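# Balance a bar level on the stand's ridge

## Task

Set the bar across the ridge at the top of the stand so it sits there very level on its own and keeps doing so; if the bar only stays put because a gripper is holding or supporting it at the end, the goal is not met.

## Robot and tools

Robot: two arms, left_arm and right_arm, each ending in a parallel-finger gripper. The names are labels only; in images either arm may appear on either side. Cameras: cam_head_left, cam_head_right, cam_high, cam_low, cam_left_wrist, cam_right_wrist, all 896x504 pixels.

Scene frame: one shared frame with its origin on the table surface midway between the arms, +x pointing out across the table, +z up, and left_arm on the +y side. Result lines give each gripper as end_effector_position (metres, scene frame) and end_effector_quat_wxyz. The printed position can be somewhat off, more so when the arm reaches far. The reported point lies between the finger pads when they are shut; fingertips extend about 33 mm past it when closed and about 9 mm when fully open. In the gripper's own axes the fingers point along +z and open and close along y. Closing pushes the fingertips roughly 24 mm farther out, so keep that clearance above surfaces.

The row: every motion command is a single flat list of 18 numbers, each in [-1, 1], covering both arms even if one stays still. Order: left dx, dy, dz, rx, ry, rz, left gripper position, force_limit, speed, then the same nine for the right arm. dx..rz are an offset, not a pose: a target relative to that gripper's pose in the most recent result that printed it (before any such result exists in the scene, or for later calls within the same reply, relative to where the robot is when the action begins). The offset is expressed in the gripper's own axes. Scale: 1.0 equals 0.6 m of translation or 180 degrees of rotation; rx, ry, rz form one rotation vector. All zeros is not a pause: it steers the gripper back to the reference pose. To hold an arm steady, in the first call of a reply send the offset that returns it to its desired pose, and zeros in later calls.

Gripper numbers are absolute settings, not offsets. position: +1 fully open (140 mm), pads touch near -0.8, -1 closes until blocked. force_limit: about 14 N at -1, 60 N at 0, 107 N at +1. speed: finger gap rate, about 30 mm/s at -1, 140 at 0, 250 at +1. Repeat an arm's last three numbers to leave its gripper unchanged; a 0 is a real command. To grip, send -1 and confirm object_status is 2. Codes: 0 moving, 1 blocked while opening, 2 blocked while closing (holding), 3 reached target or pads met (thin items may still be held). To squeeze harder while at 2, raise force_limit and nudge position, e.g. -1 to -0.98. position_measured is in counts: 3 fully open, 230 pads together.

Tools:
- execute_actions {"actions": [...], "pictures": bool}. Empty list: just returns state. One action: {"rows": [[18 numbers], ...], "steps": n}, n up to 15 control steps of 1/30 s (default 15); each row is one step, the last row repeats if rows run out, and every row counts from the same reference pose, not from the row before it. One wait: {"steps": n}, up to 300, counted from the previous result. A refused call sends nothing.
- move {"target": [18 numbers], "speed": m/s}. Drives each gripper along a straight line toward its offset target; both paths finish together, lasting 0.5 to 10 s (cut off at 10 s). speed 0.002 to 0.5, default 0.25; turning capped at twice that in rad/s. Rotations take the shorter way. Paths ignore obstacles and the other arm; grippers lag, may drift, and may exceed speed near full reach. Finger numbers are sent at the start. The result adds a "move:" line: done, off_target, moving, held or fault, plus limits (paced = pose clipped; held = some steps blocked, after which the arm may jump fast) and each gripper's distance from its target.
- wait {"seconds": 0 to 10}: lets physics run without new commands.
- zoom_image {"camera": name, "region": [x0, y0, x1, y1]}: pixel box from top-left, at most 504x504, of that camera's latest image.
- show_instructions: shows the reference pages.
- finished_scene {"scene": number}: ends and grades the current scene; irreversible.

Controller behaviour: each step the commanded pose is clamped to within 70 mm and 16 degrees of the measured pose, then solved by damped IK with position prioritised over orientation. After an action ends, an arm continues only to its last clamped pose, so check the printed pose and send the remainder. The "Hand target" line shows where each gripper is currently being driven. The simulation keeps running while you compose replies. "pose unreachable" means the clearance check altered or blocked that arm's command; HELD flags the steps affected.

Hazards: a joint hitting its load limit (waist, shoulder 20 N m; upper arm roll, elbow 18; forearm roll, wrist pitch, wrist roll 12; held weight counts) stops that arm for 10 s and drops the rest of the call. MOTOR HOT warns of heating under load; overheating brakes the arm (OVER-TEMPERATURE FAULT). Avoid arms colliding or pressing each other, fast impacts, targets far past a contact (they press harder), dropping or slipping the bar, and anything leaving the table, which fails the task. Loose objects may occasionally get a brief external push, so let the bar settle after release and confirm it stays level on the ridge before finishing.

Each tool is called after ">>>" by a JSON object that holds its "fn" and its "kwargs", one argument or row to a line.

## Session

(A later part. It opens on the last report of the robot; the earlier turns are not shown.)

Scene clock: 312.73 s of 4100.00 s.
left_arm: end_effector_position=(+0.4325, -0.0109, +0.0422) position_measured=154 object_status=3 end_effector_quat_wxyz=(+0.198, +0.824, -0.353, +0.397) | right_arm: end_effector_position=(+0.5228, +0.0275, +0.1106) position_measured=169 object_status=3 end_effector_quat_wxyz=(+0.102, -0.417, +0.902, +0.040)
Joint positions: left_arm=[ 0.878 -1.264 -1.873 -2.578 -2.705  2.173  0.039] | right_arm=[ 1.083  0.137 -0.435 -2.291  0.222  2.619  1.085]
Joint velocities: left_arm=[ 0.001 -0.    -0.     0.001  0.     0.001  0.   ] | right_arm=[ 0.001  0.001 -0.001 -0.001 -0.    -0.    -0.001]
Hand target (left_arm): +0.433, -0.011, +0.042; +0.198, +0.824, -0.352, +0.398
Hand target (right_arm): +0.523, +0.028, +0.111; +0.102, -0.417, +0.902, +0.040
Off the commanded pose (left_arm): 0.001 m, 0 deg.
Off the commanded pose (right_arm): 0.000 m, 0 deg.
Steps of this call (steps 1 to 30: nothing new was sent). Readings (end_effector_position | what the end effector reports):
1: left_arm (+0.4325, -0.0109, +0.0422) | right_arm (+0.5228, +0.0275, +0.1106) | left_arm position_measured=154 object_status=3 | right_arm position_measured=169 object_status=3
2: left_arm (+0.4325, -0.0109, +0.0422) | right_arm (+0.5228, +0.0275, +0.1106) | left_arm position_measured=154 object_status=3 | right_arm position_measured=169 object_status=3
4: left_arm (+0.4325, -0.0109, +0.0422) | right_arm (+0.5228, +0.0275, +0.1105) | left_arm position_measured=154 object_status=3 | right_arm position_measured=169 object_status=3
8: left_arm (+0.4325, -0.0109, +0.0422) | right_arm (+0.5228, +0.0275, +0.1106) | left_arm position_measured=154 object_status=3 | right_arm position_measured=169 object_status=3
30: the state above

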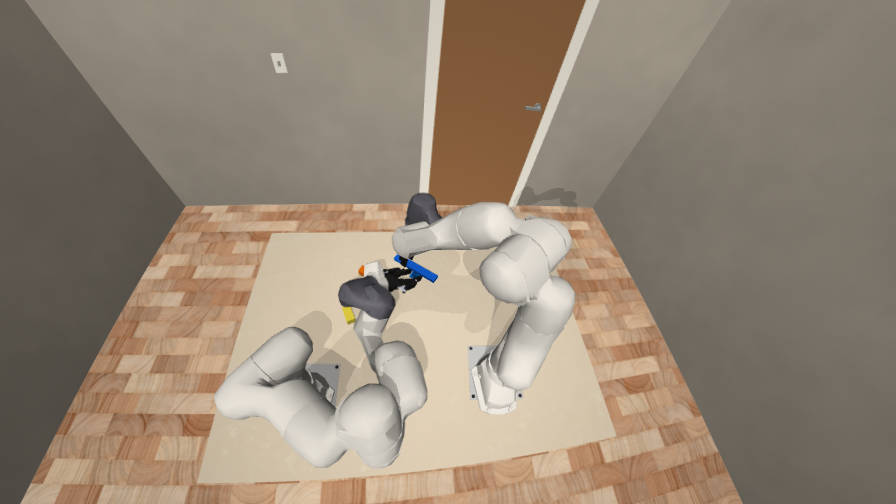

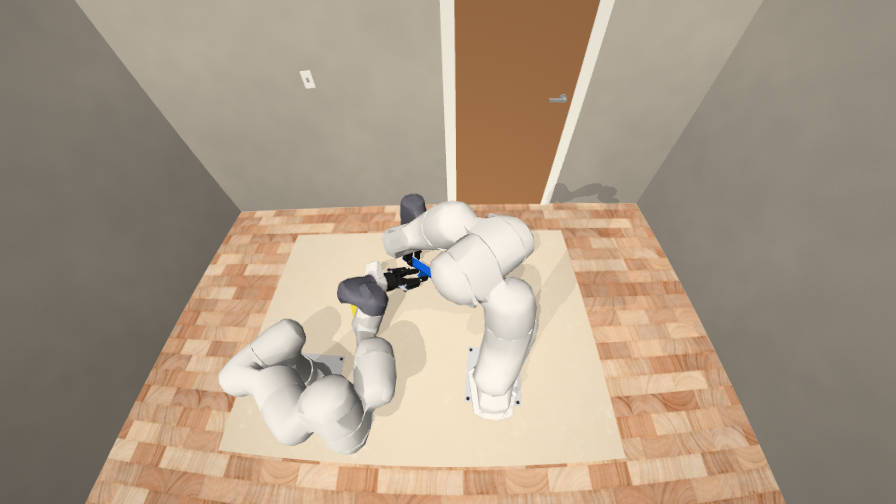

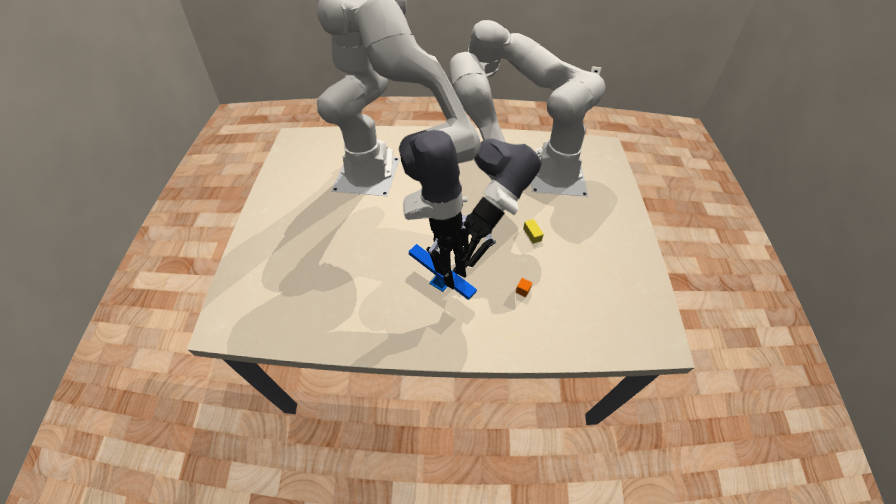

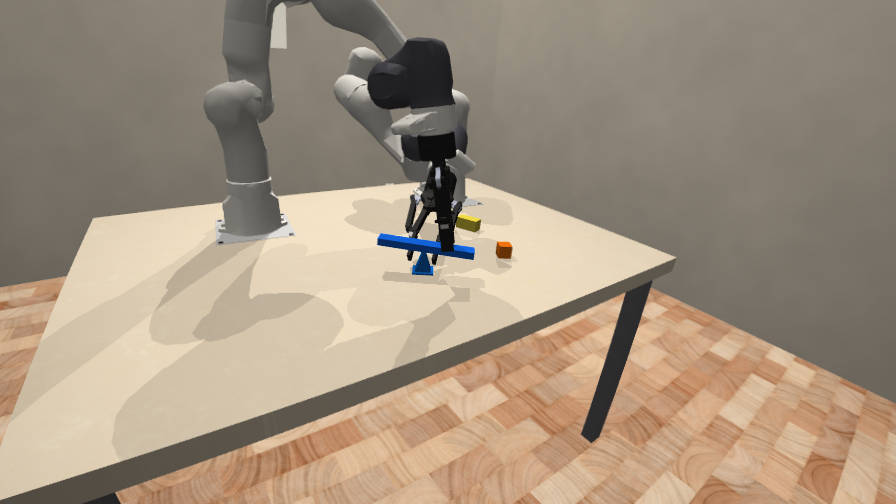

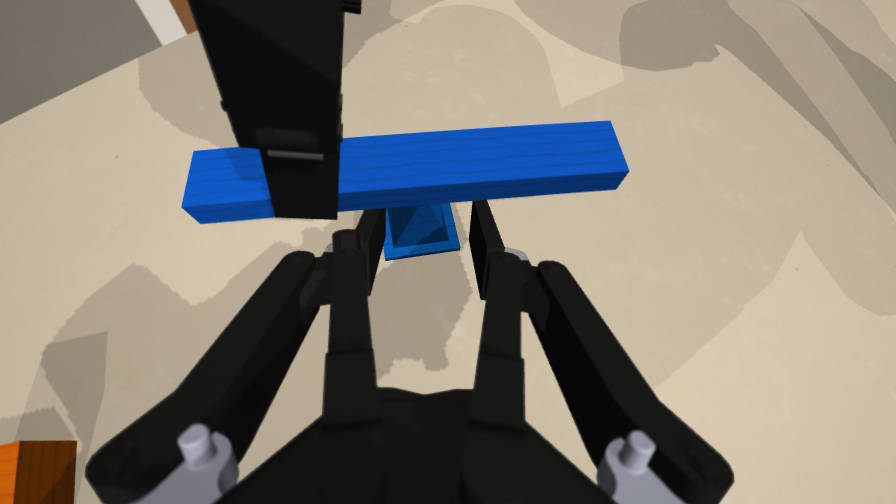

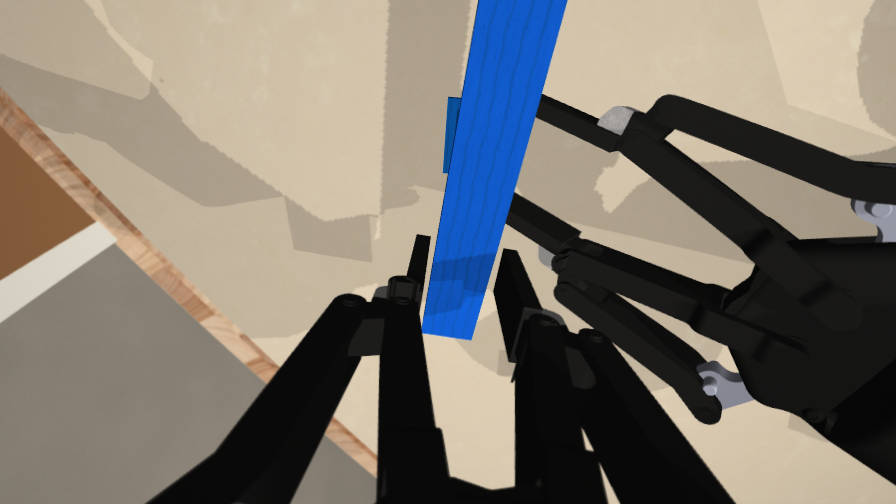

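>>> {"fn": "move", "kwargs": {
  "target": [0.0045,0,-0.002,0,0,0,-0.2,-0.8,-0.8,0,0,0,0,0,0,-0.38,0.1,-1],
  "speed": 0.003
}}

>>> {"fn": "zoom_image", "kwargs": {
  "camera": "cam_low",
  "region": [360,200,490,290]
}}

Scene clock: 317.40 s of 4100.00 s.
left_arm: end_effector_position=(+0.4333, -0.0114, +0.0447) position_measured=154 object_status=3 end_effector_quat_wxyz=(+0.198, +0.823, -0.353, +0.398) | right_arm: end_effector_position=(+0.5228, +0.0275, +0.1106) position_measured=177 object_status=3 end_effector_quat_wxyz=(+0.102, -0.417, +0.902, +0.040)
Joint positions: left_arm=[ 0.877 -1.262 -1.868 -2.578 -2.7    2.173  0.039] | right_arm=[ 1.083  0.137 -0.435 -2.291  0.222  2.619  1.085]
Joint velocities: left_arm=[-0.002  0.001  0.001 -0.001  0.002  0.     0.001] | right_arm=[-0.     0.    -0.001 -0.    -0.     0.     0.   ]
Hand target (left_arm): +0.433, -0.011, +0.045; +0.198, +0.824, -0.353, +0.397
Hand target (right_arm): +0.523, +0.028, +0.111; +0.102, -0.417, +0.902, +0.040
Off the commanded pose (left_arm): 0.000 m, 0 deg.
Off the commanded pose (right_arm): 0.000 m, 0 deg.
After step 90, 0.47 s passed at rest.
move: done

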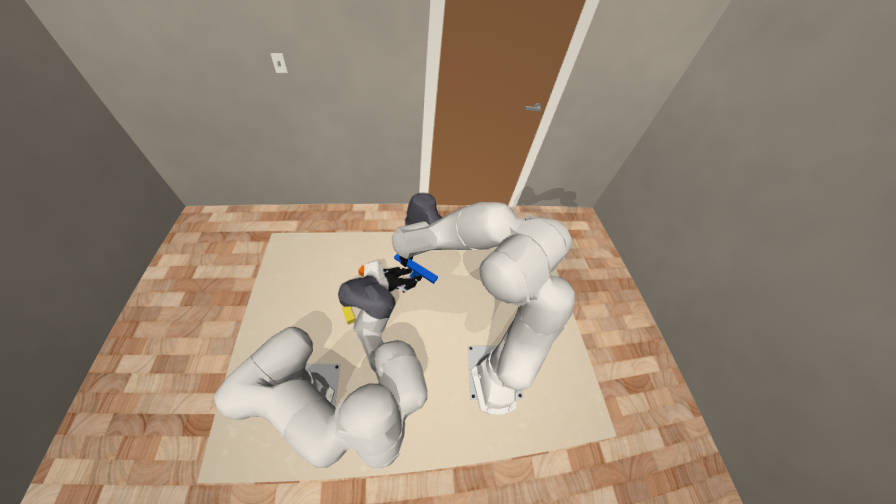

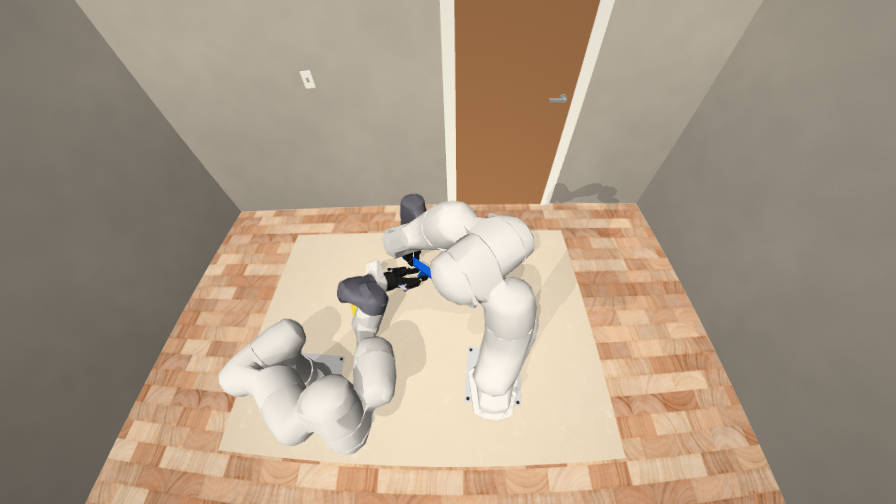

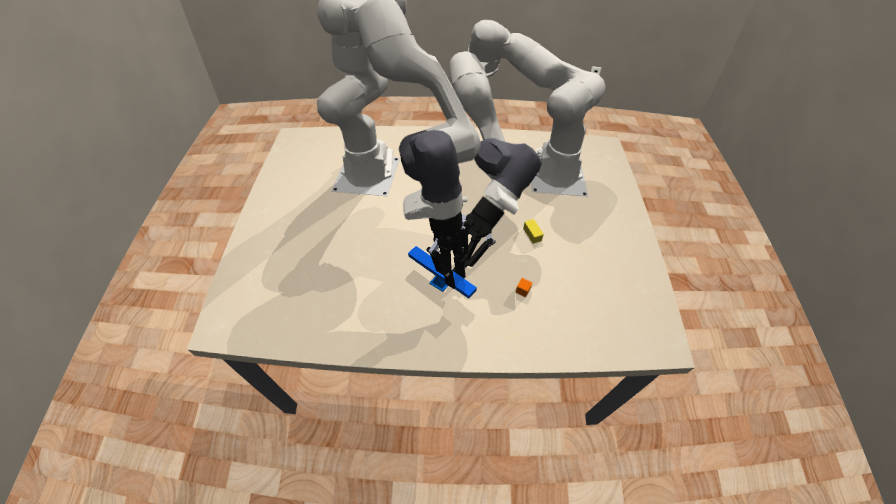

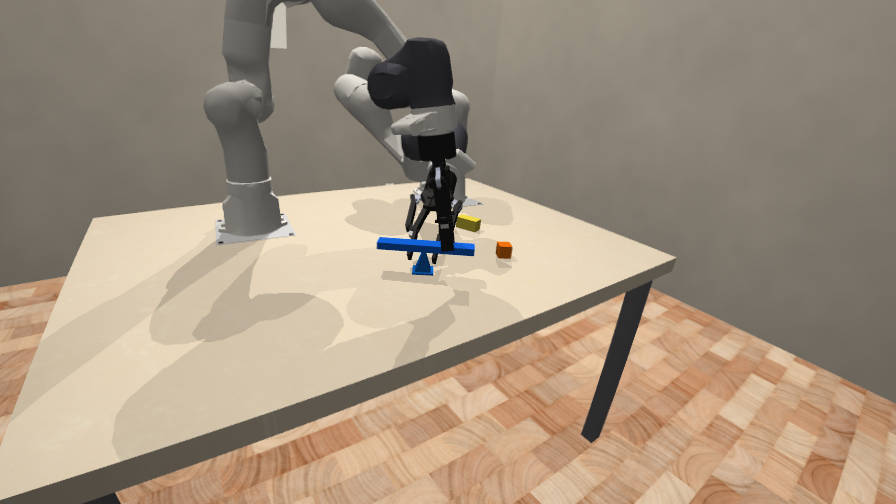

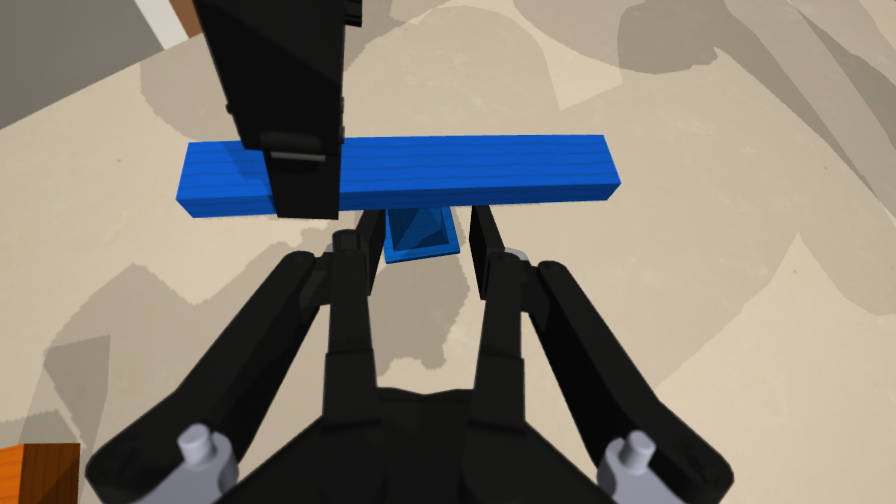

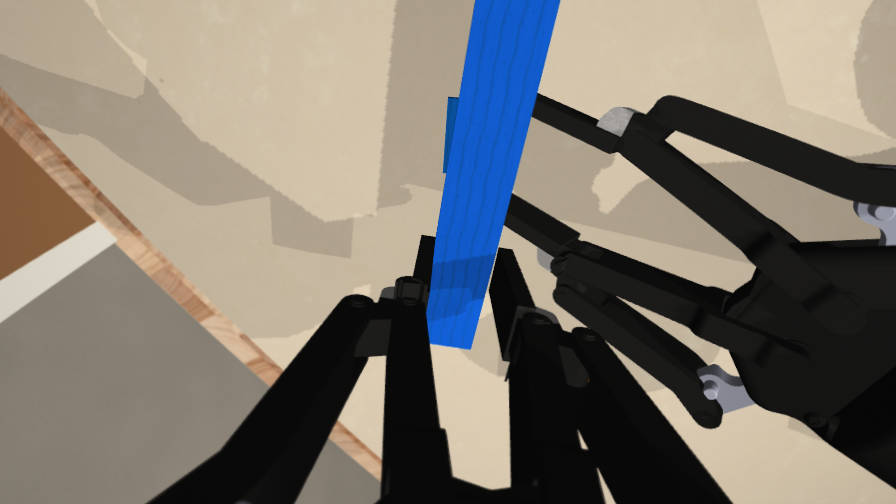

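Region (360, 200, 490, 290) of cam_low's 896x504 image, scaled by 3.877, with more detail than that image has; it fills the top 349 rows of this view, and the rest is white.

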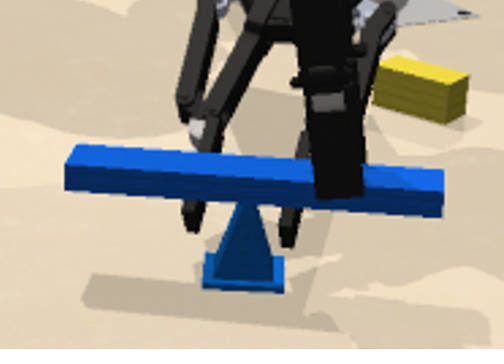

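>>> {"fn": "move", "kwargs": {
  "target": [-0.0015,0,0.001,0,0,0,-0.2,-0.8,-0.8,0,0,0,0,0,0,-0.33,0.1,-1],
  "speed": 0.003
}}

>>> {"fn": "wait", "kwargs": {
  "seconds": 1
}}

>>> {"fn": "zoom_image", "kwargs": {
  "camera": "cam_low",
  "region": [360,200,490,290]
}}

Scene clock: 321.00 s of 4100.00 s.
left_arm: end_effector_position=(+0.4328, -0.0113, +0.0437) position_measured=154 object_status=3 end_effector_quat_wxyz=(+0.198, +0.824, -0.353, +0.397) | right_arm: end_effector_position=(+0.5228, +0.0275, +0.1105) position_measured=171 object_status=3 end_effector_quat_wxyz=(+0.102, -0.417, +0.902, +0.040)
Joint positions: left_arm=[ 0.877 -1.262 -1.869 -2.578 -2.7    2.173  0.039] | right_arm=[ 1.083  0.137 -0.435 -2.291  0.222  2.619  1.085]
Joint velocities: left_arm=[-0.    -0.    -0.    -0.    -0.001 -0.001 -0.001] | right_arm=[ 0.     0.001 -0.     0.002 -0.     0.002  0.001]
Hand target (left_arm): +0.433, -0.011, +0.044; +0.198, +0.823, -0.353, +0.398
Hand target (right_arm): +0.523, +0.028, +0.111; +0.102, -0.417, +0.902, +0.040
Off the commanded pose (left_arm): 0.001 m, 0 deg.
Off the commanded pose (right_arm): 0.000 m, 0 deg.
move: done

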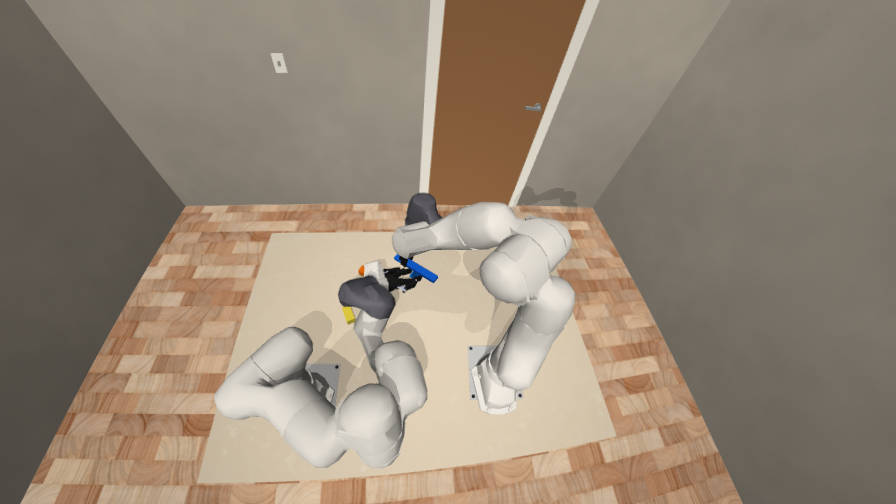

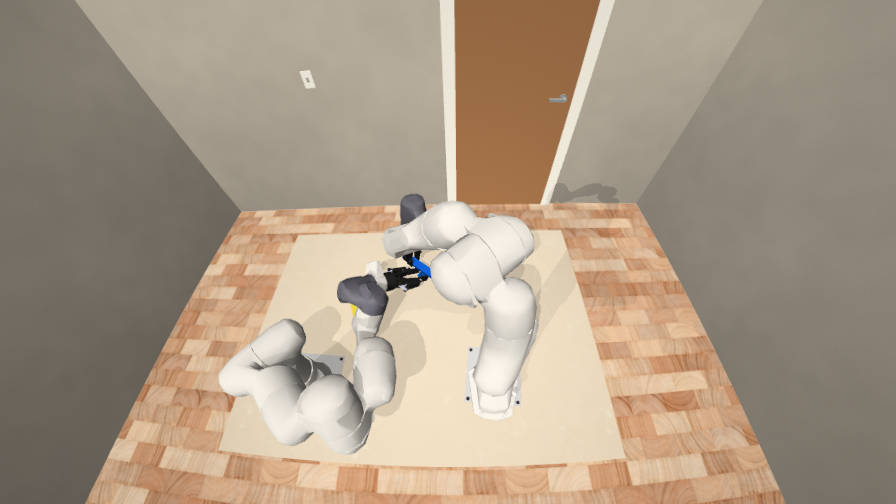

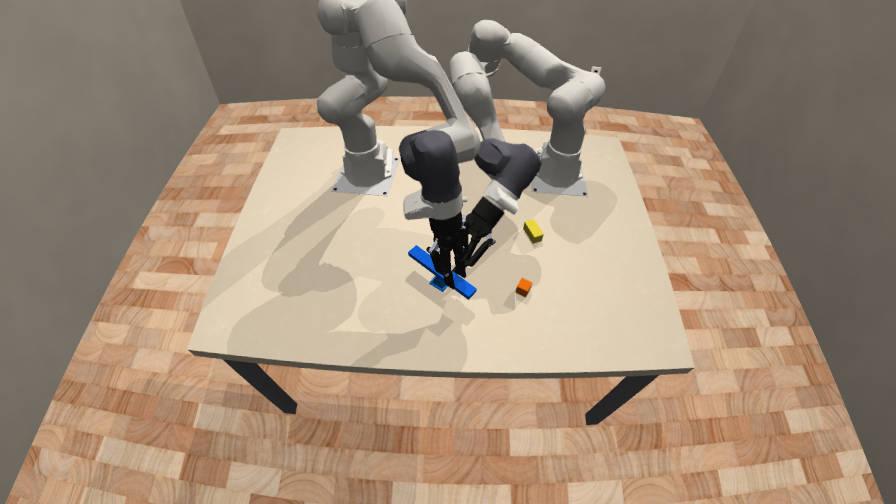

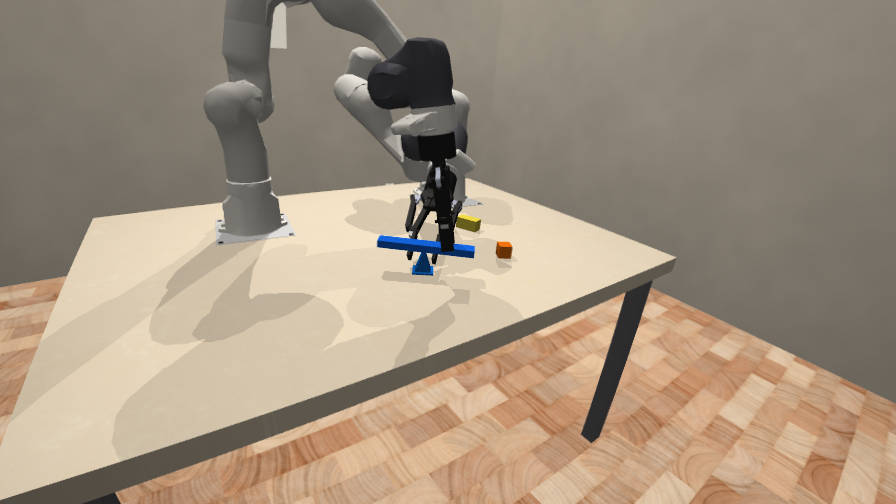

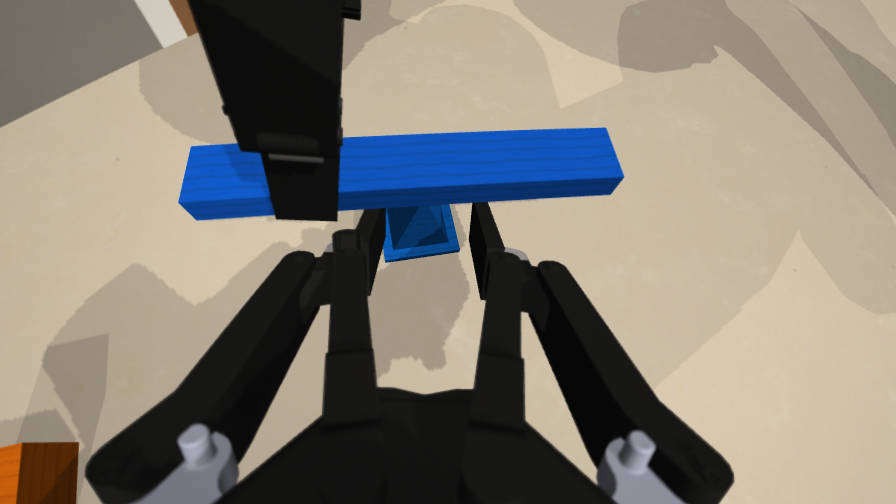

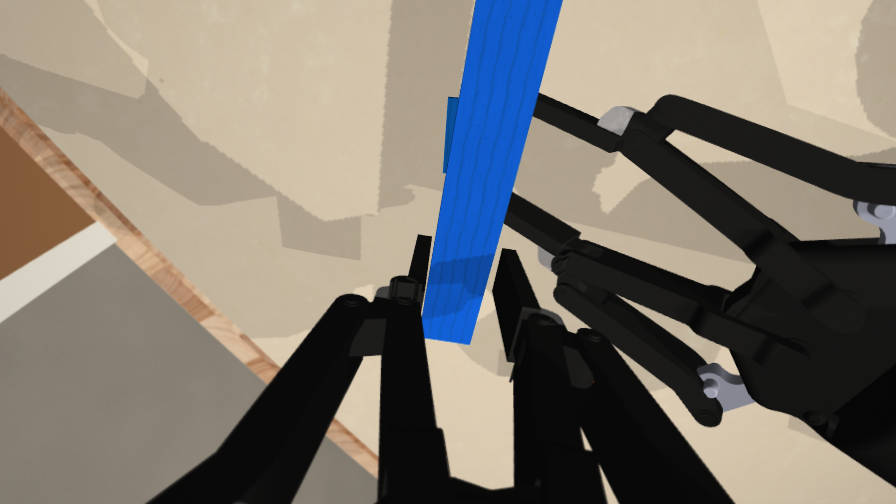

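Scene clock: 322.00 s of 4100.00 s.
left_arm: end_effector_position=(+0.4328, -0.0113, +0.0437) position_measured=154 object_status=3 end_effector_quat_wxyz=(+0.198, +0.824, -0.353, +0.397) | right_arm: end_effector_position=(+0.5228, +0.0275, +0.1105) position_measured=171 object_status=3 end_effector_quat_wxyz=(+0.102, -0.417, +0.902, +0.040)
Joint positions: left_arm=[ 0.877 -1.262 -1.869 -2.578 -2.7    2.173  0.039] | right_arm=[ 1.083  0.137 -0.435 -2.291  0.222  2.619  1.085]
Joint velocities: left_arm=[ 0.001  0.001 -0.001 -0.     0.001  0.001 -0.   ] | right_arm=[-0.001  0.    -0.     0.     0.001 -0.001  0.002]
Hand target (left_arm): +0.433, -0.011, +0.044; +0.198, +0.823, -0.353, +0.398
Hand target (right_arm): +0.523, +0.028, +0.111; +0.102, -0.417, +0.902, +0.040
Off the commanded pose (left_arm): 0.001 m, 0 deg.
Off the commanded pose (right_arm): 0.000 m, 0 deg.
Steps of this call (steps 1 to 30: nothing new was sent). Readings (end_effector_position | what the end effector reports):
1: left_arm (+0.4328, -0.0113, +0.0437) | right_arm (+0.5228, +0.0275, +0.1106) | left_arm position_measured=154 object_status=3 | right_arm position_measured=171 object_status=3
2: left_arm (+0.4328, -0.0113, +0.0437) | right_arm (+0.5228, +0.0275, +0.1106) | left_arm position_measured=154 object_status=3 | right_arm position_measured=171 object_status=3
4: left_arm (+0.4328, -0.0113, +0.0437) | right_arm (+0.5228, +0.0275, +0.1106) | left_arm position_measured=154 object_status=3 | right_arm position_measured=171 object_status=3
8: left_arm (+0.4328, -0.0113, +0.0437) | right_arm (+0.5228, +0.0275, +0.1106) | left_arm position_measured=154 object_status=3 | right_arm position_measured=171 object_status=3
30: the state above

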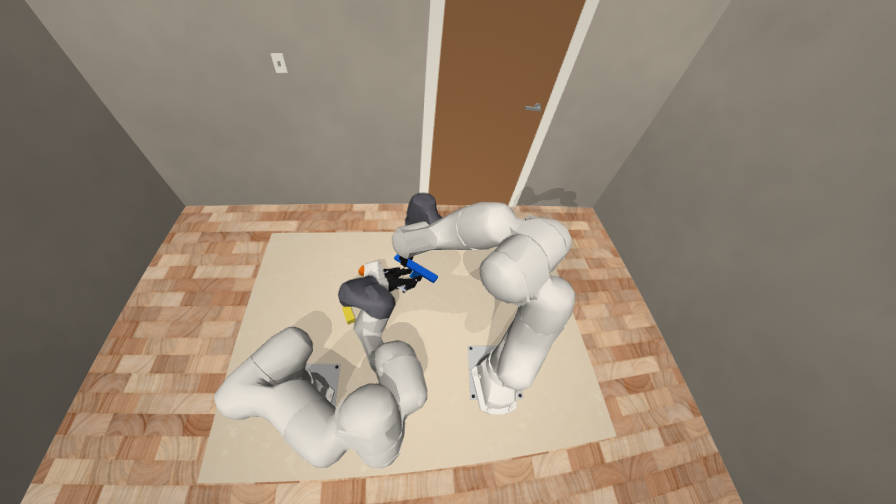

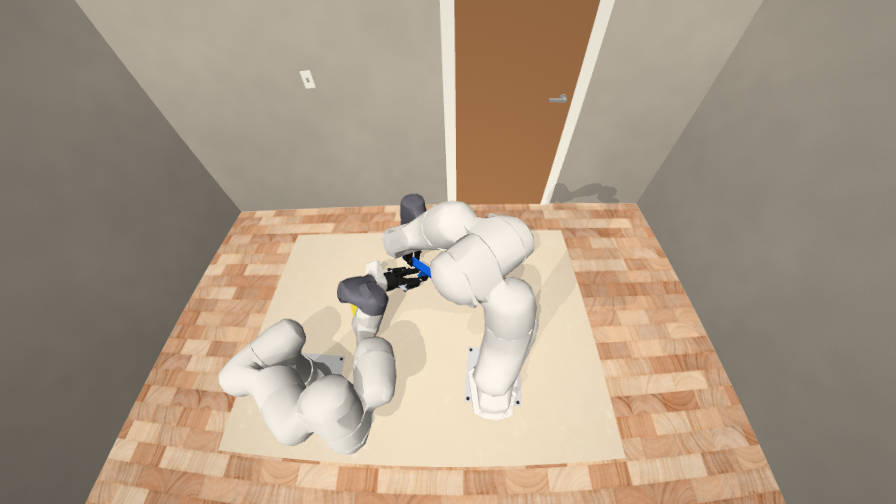

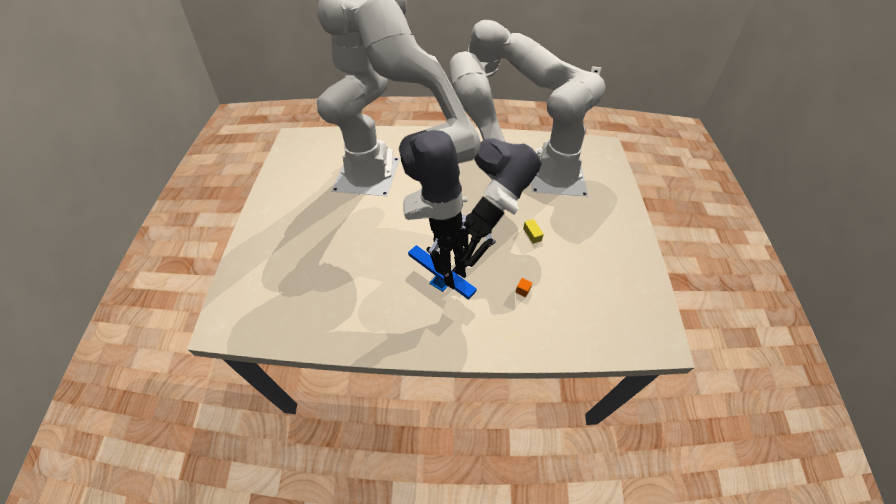

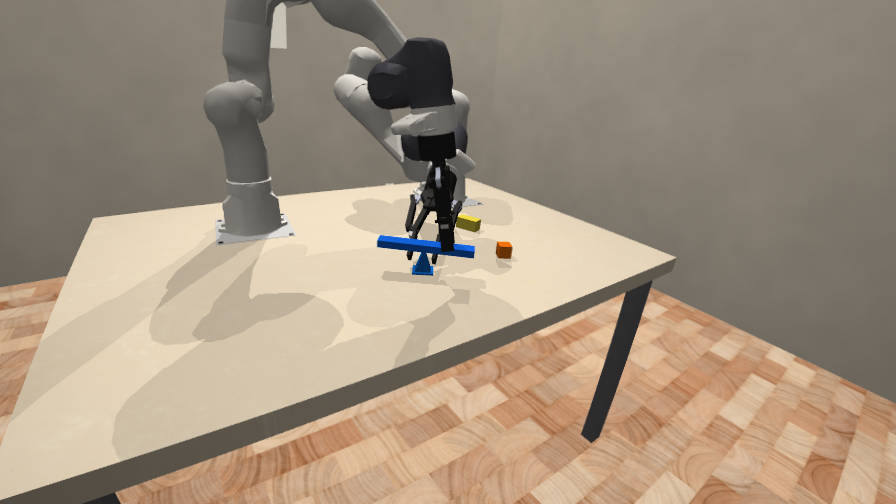

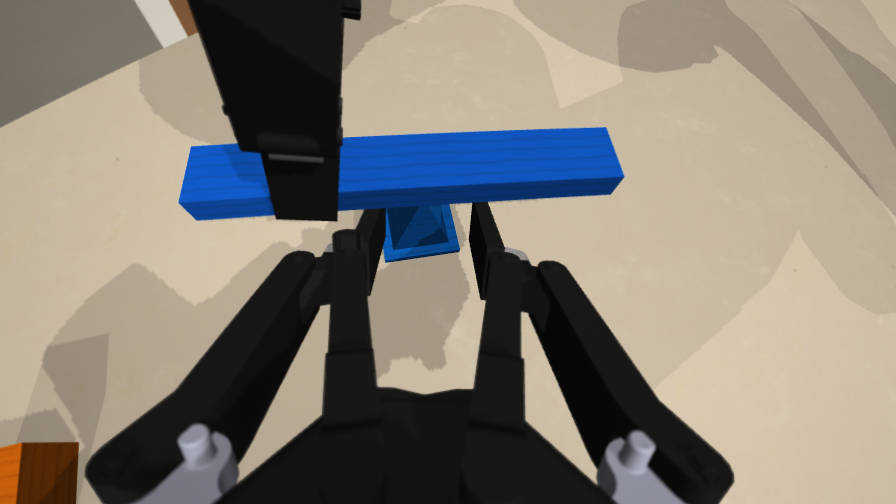

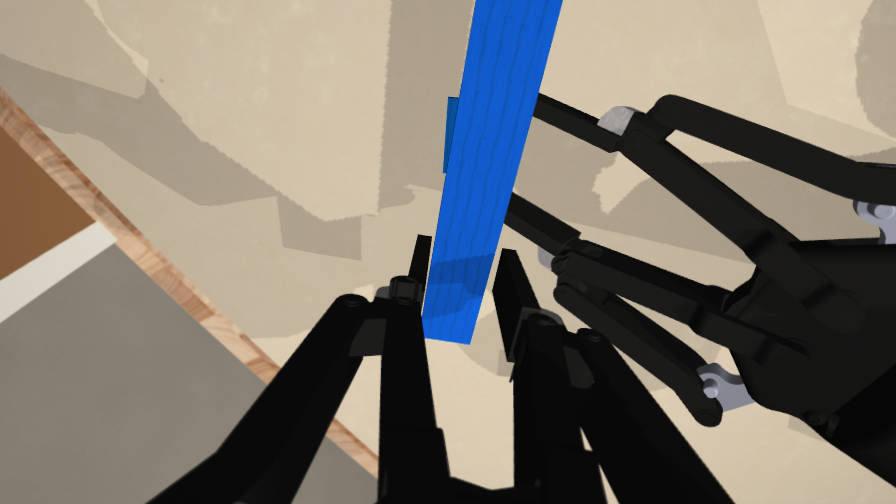

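Region (360, 200, 490, 290) of cam_low's 896x504 image, scaled by 3.877, with more detail than that image has; it fills the top 349 rows of this view, and the rest is white.

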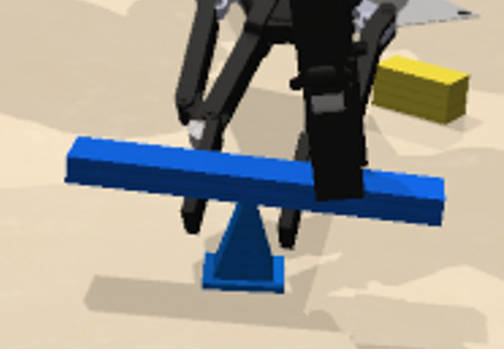

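>>> {"fn": "move", "kwargs": {
  "target": [0.002,0,-0.0013,0,0,0,-0.2,-0.8,-0.8,0,0,0,0,0,0,-0.36,0.1,-1],
  "speed": 0.003
}}

>>> {"fn": "zoom_image", "kwargs": {
  "camera": "cam_low",
  "region": [360,200,490,290]
}}

Scene clock: 330.83 s of 4100.00 s.
left_arm: end_effector_position=(+0.4333, -0.0115, +0.0448) position_measured=154 object_status=3 end_effector_quat_wxyz=(+0.198, +0.823, -0.353, +0.398) | right_arm: end_effector_position=(+0.5228, +0.0275, +0.1106) position_measured=174 object_status=3 end_effector_quat_wxyz=(+0.102, -0.417, +0.902, +0.040)
Joint positions: left_arm=[ 0.877 -1.262 -1.867 -2.578 -2.699  2.173  0.039] | right_arm=[ 1.083  0.137 -0.435 -2.291  0.222  2.619  1.085]
Joint velocities: left_arm=[ 0.001  0.001  0.002 -0.     0.001  0.001  0.   ] | right_arm=[ 0.     0.    -0.001 -0.    -0.    -0.001  0.   ]
Hand target (left_arm): +0.433, -0.011, +0.045; +0.198, +0.824, -0.353, +0.397
Hand target (right_arm): +0.523, +0.028, +0.111; +0.102, -0.417, +0.902, +0.040
Off the commanded pose (left_arm): 0.001 m, 0 deg.
Off the commanded pose (right_arm): 0.000 m, 0 deg.
After step 90, 5.13 s passed at rest.
move: done

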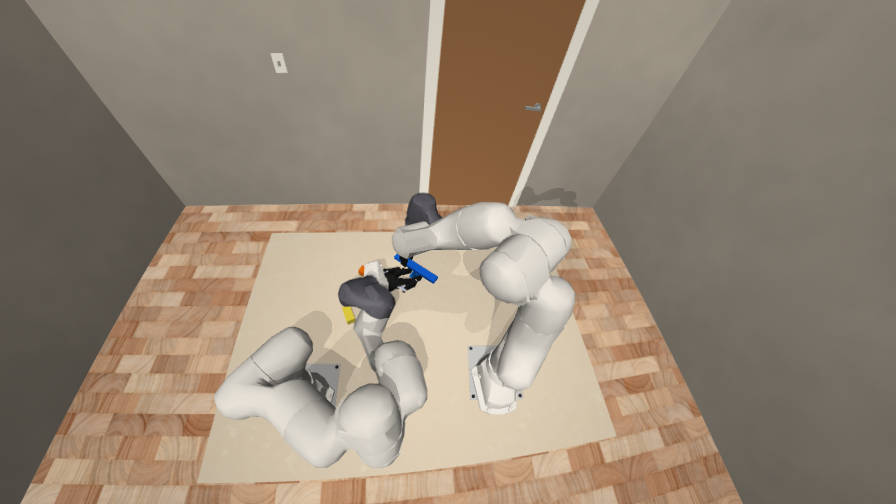

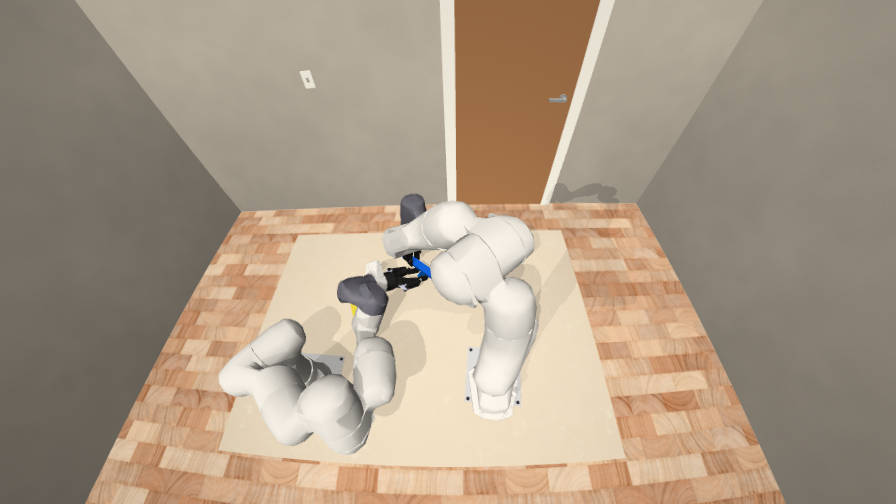

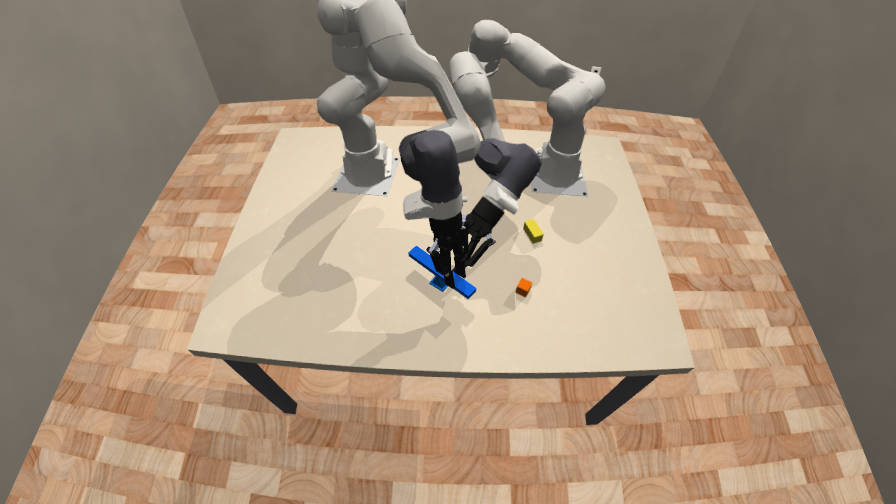

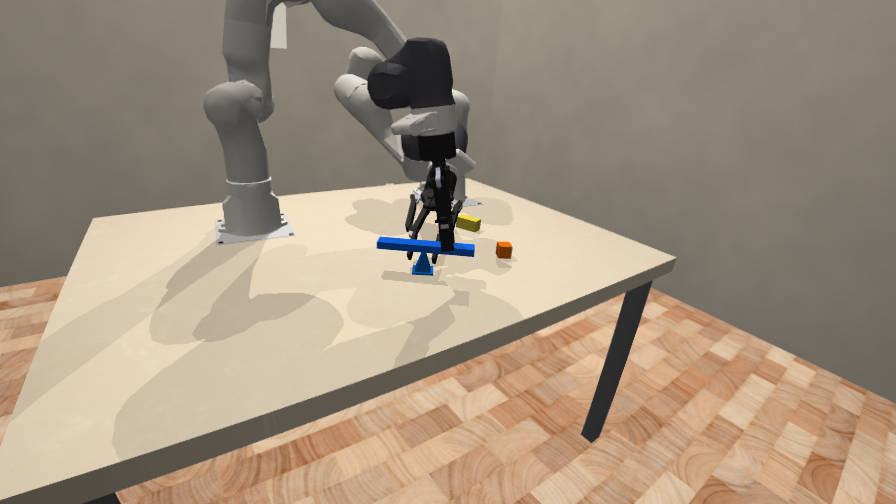

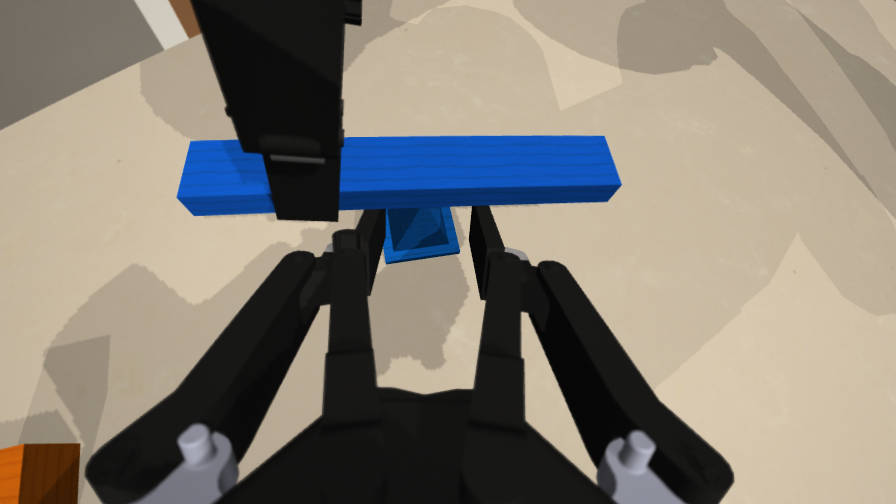

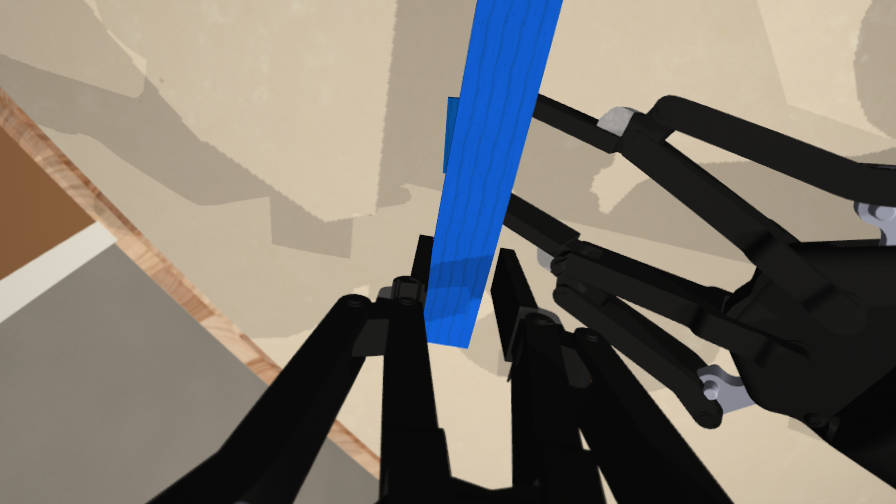

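Region (360, 200, 490, 290) of cam_low's 896x504 image, scaled by 3.877, with more detail than that image has; it fills the top 349 rows of this view, and the rest is white.

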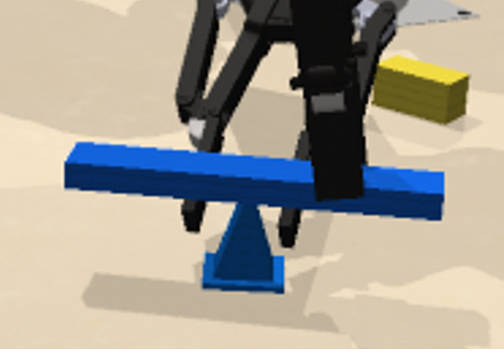

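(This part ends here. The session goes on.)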